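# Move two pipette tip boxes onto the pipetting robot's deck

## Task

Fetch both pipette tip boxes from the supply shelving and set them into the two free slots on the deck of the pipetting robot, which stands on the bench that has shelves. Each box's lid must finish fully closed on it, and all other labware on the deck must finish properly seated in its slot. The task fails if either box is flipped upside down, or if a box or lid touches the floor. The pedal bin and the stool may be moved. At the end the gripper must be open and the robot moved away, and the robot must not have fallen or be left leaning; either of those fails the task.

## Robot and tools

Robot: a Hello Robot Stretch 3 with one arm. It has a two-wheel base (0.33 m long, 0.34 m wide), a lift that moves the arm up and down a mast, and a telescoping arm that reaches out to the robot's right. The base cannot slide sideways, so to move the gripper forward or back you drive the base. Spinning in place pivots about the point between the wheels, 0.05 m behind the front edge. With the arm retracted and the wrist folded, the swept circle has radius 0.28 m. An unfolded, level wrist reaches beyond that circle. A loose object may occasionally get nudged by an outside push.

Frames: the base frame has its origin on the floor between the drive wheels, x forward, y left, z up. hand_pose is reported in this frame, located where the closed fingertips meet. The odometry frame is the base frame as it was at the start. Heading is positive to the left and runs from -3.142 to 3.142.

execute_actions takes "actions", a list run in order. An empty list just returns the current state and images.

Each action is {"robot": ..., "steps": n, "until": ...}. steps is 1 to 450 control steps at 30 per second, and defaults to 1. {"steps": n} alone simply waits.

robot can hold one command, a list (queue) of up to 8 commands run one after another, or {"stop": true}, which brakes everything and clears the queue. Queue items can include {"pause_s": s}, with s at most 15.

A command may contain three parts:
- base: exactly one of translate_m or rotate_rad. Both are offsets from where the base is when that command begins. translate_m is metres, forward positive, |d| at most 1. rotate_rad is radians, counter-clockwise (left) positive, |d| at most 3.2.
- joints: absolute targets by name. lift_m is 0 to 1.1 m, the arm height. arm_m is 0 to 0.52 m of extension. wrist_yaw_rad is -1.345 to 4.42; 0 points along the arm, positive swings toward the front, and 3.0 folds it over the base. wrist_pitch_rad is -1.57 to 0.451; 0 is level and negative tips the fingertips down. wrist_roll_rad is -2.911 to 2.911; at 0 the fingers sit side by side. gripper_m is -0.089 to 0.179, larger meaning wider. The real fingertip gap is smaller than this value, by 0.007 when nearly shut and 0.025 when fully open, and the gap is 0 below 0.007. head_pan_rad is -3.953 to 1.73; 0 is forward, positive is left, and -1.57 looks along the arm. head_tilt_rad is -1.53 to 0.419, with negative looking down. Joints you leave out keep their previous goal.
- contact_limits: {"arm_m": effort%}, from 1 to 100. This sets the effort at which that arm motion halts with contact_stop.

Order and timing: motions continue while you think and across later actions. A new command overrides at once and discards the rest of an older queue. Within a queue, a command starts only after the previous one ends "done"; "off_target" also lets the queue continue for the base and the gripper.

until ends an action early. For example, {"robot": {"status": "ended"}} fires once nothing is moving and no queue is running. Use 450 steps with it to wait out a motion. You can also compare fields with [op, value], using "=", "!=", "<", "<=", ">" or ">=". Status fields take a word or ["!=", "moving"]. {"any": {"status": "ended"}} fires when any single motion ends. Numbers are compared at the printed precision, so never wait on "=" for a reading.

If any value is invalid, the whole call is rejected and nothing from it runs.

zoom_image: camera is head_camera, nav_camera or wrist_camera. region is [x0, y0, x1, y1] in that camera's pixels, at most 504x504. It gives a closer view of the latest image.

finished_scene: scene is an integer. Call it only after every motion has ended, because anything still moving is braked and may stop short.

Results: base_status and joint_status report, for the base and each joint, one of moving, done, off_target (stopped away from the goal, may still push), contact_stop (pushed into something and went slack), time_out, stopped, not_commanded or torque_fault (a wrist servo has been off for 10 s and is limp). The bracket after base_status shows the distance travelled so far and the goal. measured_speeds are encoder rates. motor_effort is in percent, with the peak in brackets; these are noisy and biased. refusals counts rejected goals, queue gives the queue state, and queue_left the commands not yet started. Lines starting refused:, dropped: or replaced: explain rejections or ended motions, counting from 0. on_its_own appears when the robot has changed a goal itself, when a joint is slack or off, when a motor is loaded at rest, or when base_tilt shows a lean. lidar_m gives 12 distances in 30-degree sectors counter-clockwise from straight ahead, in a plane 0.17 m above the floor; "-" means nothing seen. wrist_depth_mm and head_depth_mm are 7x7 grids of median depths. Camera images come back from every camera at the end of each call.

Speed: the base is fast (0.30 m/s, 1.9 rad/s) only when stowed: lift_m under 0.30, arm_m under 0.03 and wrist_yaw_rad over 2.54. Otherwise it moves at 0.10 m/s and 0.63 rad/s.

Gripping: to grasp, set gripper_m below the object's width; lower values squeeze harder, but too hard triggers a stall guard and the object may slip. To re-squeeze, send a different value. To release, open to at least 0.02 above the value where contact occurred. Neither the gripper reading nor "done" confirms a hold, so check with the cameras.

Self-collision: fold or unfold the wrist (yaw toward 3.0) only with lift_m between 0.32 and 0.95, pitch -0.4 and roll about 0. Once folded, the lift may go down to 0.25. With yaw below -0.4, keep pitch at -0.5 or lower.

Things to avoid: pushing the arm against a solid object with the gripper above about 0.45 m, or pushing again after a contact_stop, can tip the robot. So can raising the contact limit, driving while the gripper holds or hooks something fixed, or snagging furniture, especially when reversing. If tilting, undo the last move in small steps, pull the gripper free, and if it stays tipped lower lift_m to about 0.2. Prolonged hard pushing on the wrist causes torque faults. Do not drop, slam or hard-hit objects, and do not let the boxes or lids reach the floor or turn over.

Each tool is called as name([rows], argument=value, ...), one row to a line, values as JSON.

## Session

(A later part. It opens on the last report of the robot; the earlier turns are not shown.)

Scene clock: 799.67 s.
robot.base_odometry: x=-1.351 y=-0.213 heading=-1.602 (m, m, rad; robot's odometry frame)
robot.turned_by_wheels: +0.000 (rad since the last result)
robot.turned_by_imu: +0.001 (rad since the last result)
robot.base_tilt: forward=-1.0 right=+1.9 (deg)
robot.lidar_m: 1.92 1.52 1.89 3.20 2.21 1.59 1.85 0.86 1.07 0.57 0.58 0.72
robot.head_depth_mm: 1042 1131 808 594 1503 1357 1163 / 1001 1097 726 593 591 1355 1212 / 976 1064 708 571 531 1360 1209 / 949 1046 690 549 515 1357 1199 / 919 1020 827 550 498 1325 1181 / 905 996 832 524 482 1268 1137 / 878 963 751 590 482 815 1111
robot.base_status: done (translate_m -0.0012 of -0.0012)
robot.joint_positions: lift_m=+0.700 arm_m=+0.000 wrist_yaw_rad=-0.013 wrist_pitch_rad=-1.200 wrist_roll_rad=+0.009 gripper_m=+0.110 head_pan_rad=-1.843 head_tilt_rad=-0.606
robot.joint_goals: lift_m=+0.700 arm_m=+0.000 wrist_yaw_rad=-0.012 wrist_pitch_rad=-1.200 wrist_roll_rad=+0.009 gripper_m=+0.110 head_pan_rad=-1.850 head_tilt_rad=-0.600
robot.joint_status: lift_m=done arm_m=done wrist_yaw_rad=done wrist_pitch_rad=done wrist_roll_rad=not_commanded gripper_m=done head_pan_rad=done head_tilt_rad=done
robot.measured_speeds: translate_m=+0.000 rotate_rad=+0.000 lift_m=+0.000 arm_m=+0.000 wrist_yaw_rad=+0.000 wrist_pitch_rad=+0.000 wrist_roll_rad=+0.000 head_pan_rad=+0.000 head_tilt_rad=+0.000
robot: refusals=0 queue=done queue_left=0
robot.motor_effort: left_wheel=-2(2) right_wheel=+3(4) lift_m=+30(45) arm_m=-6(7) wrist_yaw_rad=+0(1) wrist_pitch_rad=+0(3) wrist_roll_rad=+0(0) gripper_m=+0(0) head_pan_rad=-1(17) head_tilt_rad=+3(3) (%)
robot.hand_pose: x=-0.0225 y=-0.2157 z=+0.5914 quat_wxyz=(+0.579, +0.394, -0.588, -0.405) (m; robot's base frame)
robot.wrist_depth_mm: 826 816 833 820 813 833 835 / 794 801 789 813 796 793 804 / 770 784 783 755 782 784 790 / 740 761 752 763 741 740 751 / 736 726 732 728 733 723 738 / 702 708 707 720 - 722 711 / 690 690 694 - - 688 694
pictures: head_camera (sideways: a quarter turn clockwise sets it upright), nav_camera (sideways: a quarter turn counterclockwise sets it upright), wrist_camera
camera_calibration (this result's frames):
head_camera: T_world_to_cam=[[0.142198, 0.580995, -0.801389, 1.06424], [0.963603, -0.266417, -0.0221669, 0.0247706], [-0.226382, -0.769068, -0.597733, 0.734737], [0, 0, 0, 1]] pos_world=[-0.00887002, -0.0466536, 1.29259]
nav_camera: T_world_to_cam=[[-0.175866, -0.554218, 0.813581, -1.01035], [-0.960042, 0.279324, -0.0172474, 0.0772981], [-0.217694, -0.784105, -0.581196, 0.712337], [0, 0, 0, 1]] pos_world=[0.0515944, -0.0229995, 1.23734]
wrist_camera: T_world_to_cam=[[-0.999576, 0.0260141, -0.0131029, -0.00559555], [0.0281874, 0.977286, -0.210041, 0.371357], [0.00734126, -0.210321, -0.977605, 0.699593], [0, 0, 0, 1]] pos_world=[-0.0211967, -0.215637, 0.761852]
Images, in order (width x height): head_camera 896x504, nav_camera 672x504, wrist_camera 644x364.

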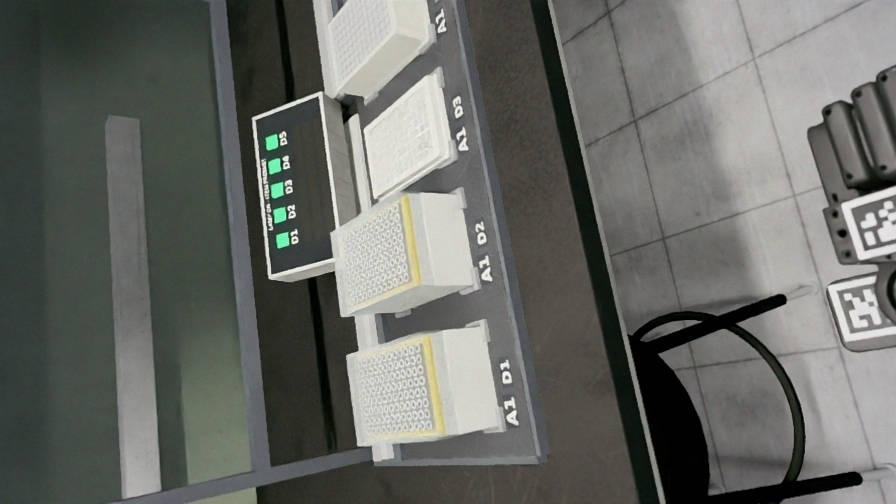

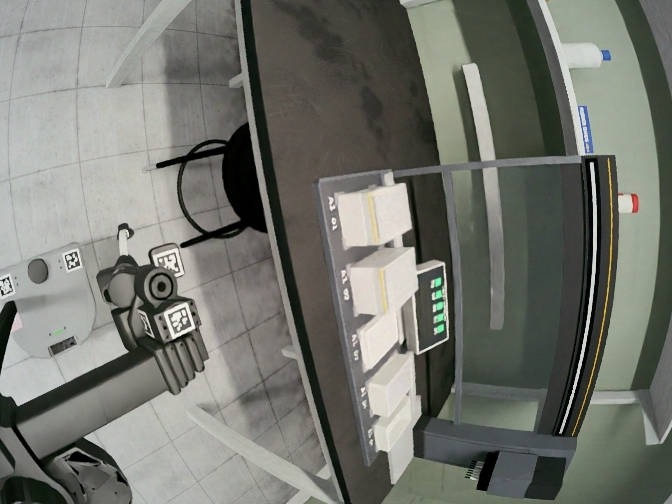

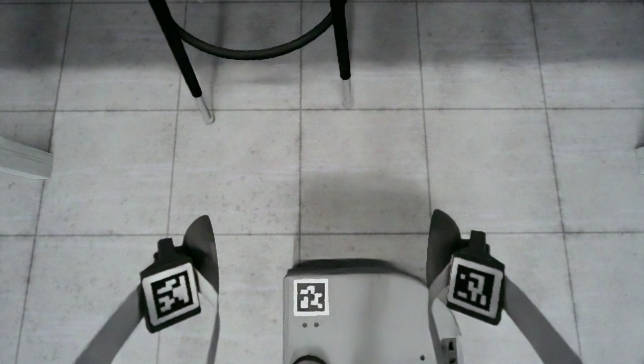

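zoom_image(camera="head_camera", region=[300, 0, 520, 220])

zoom_image(camera="head_camera", region=[320, 180, 520, 460])

zoom_image(camera="nav_camera", region=[320, 300, 480, 490])

Region (300, 0, 520, 220) of head_camera's 896x504 image, scaled by 2.291, with more detail than that image has.

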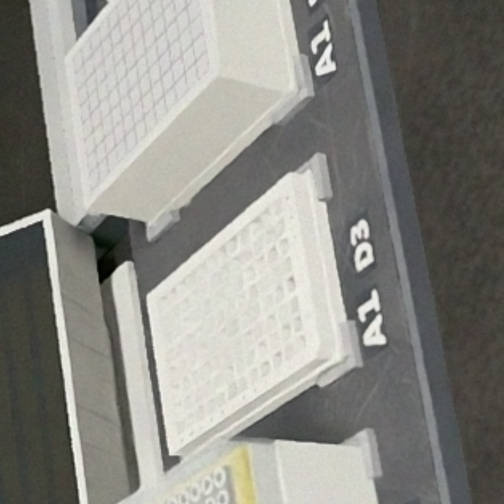

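Region (320, 180, 520, 460) of head_camera's 896x504 image, scaled by 1.800, with more detail than that image has; it fills the left 360 columns of this view, and the rest is white.

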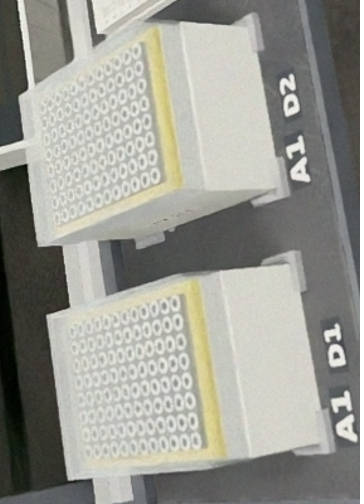

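Region (320, 300, 480, 490) of nav_camera's 672x504 image, scaled by 2.653, with more detail than that image has; it fills the left 424 columns of this view, and the rest is white.

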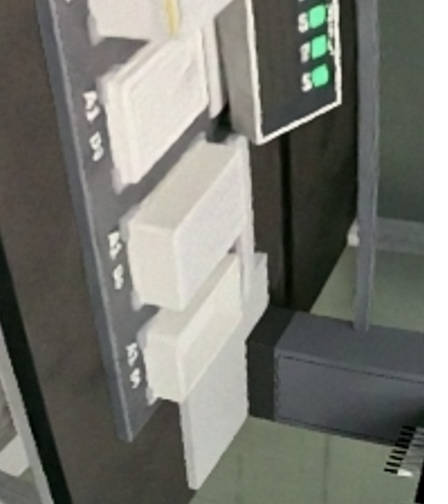

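Everything looks seated and both covers are flush.

finished_scene(scene=2)

The scene is finished: the task was done.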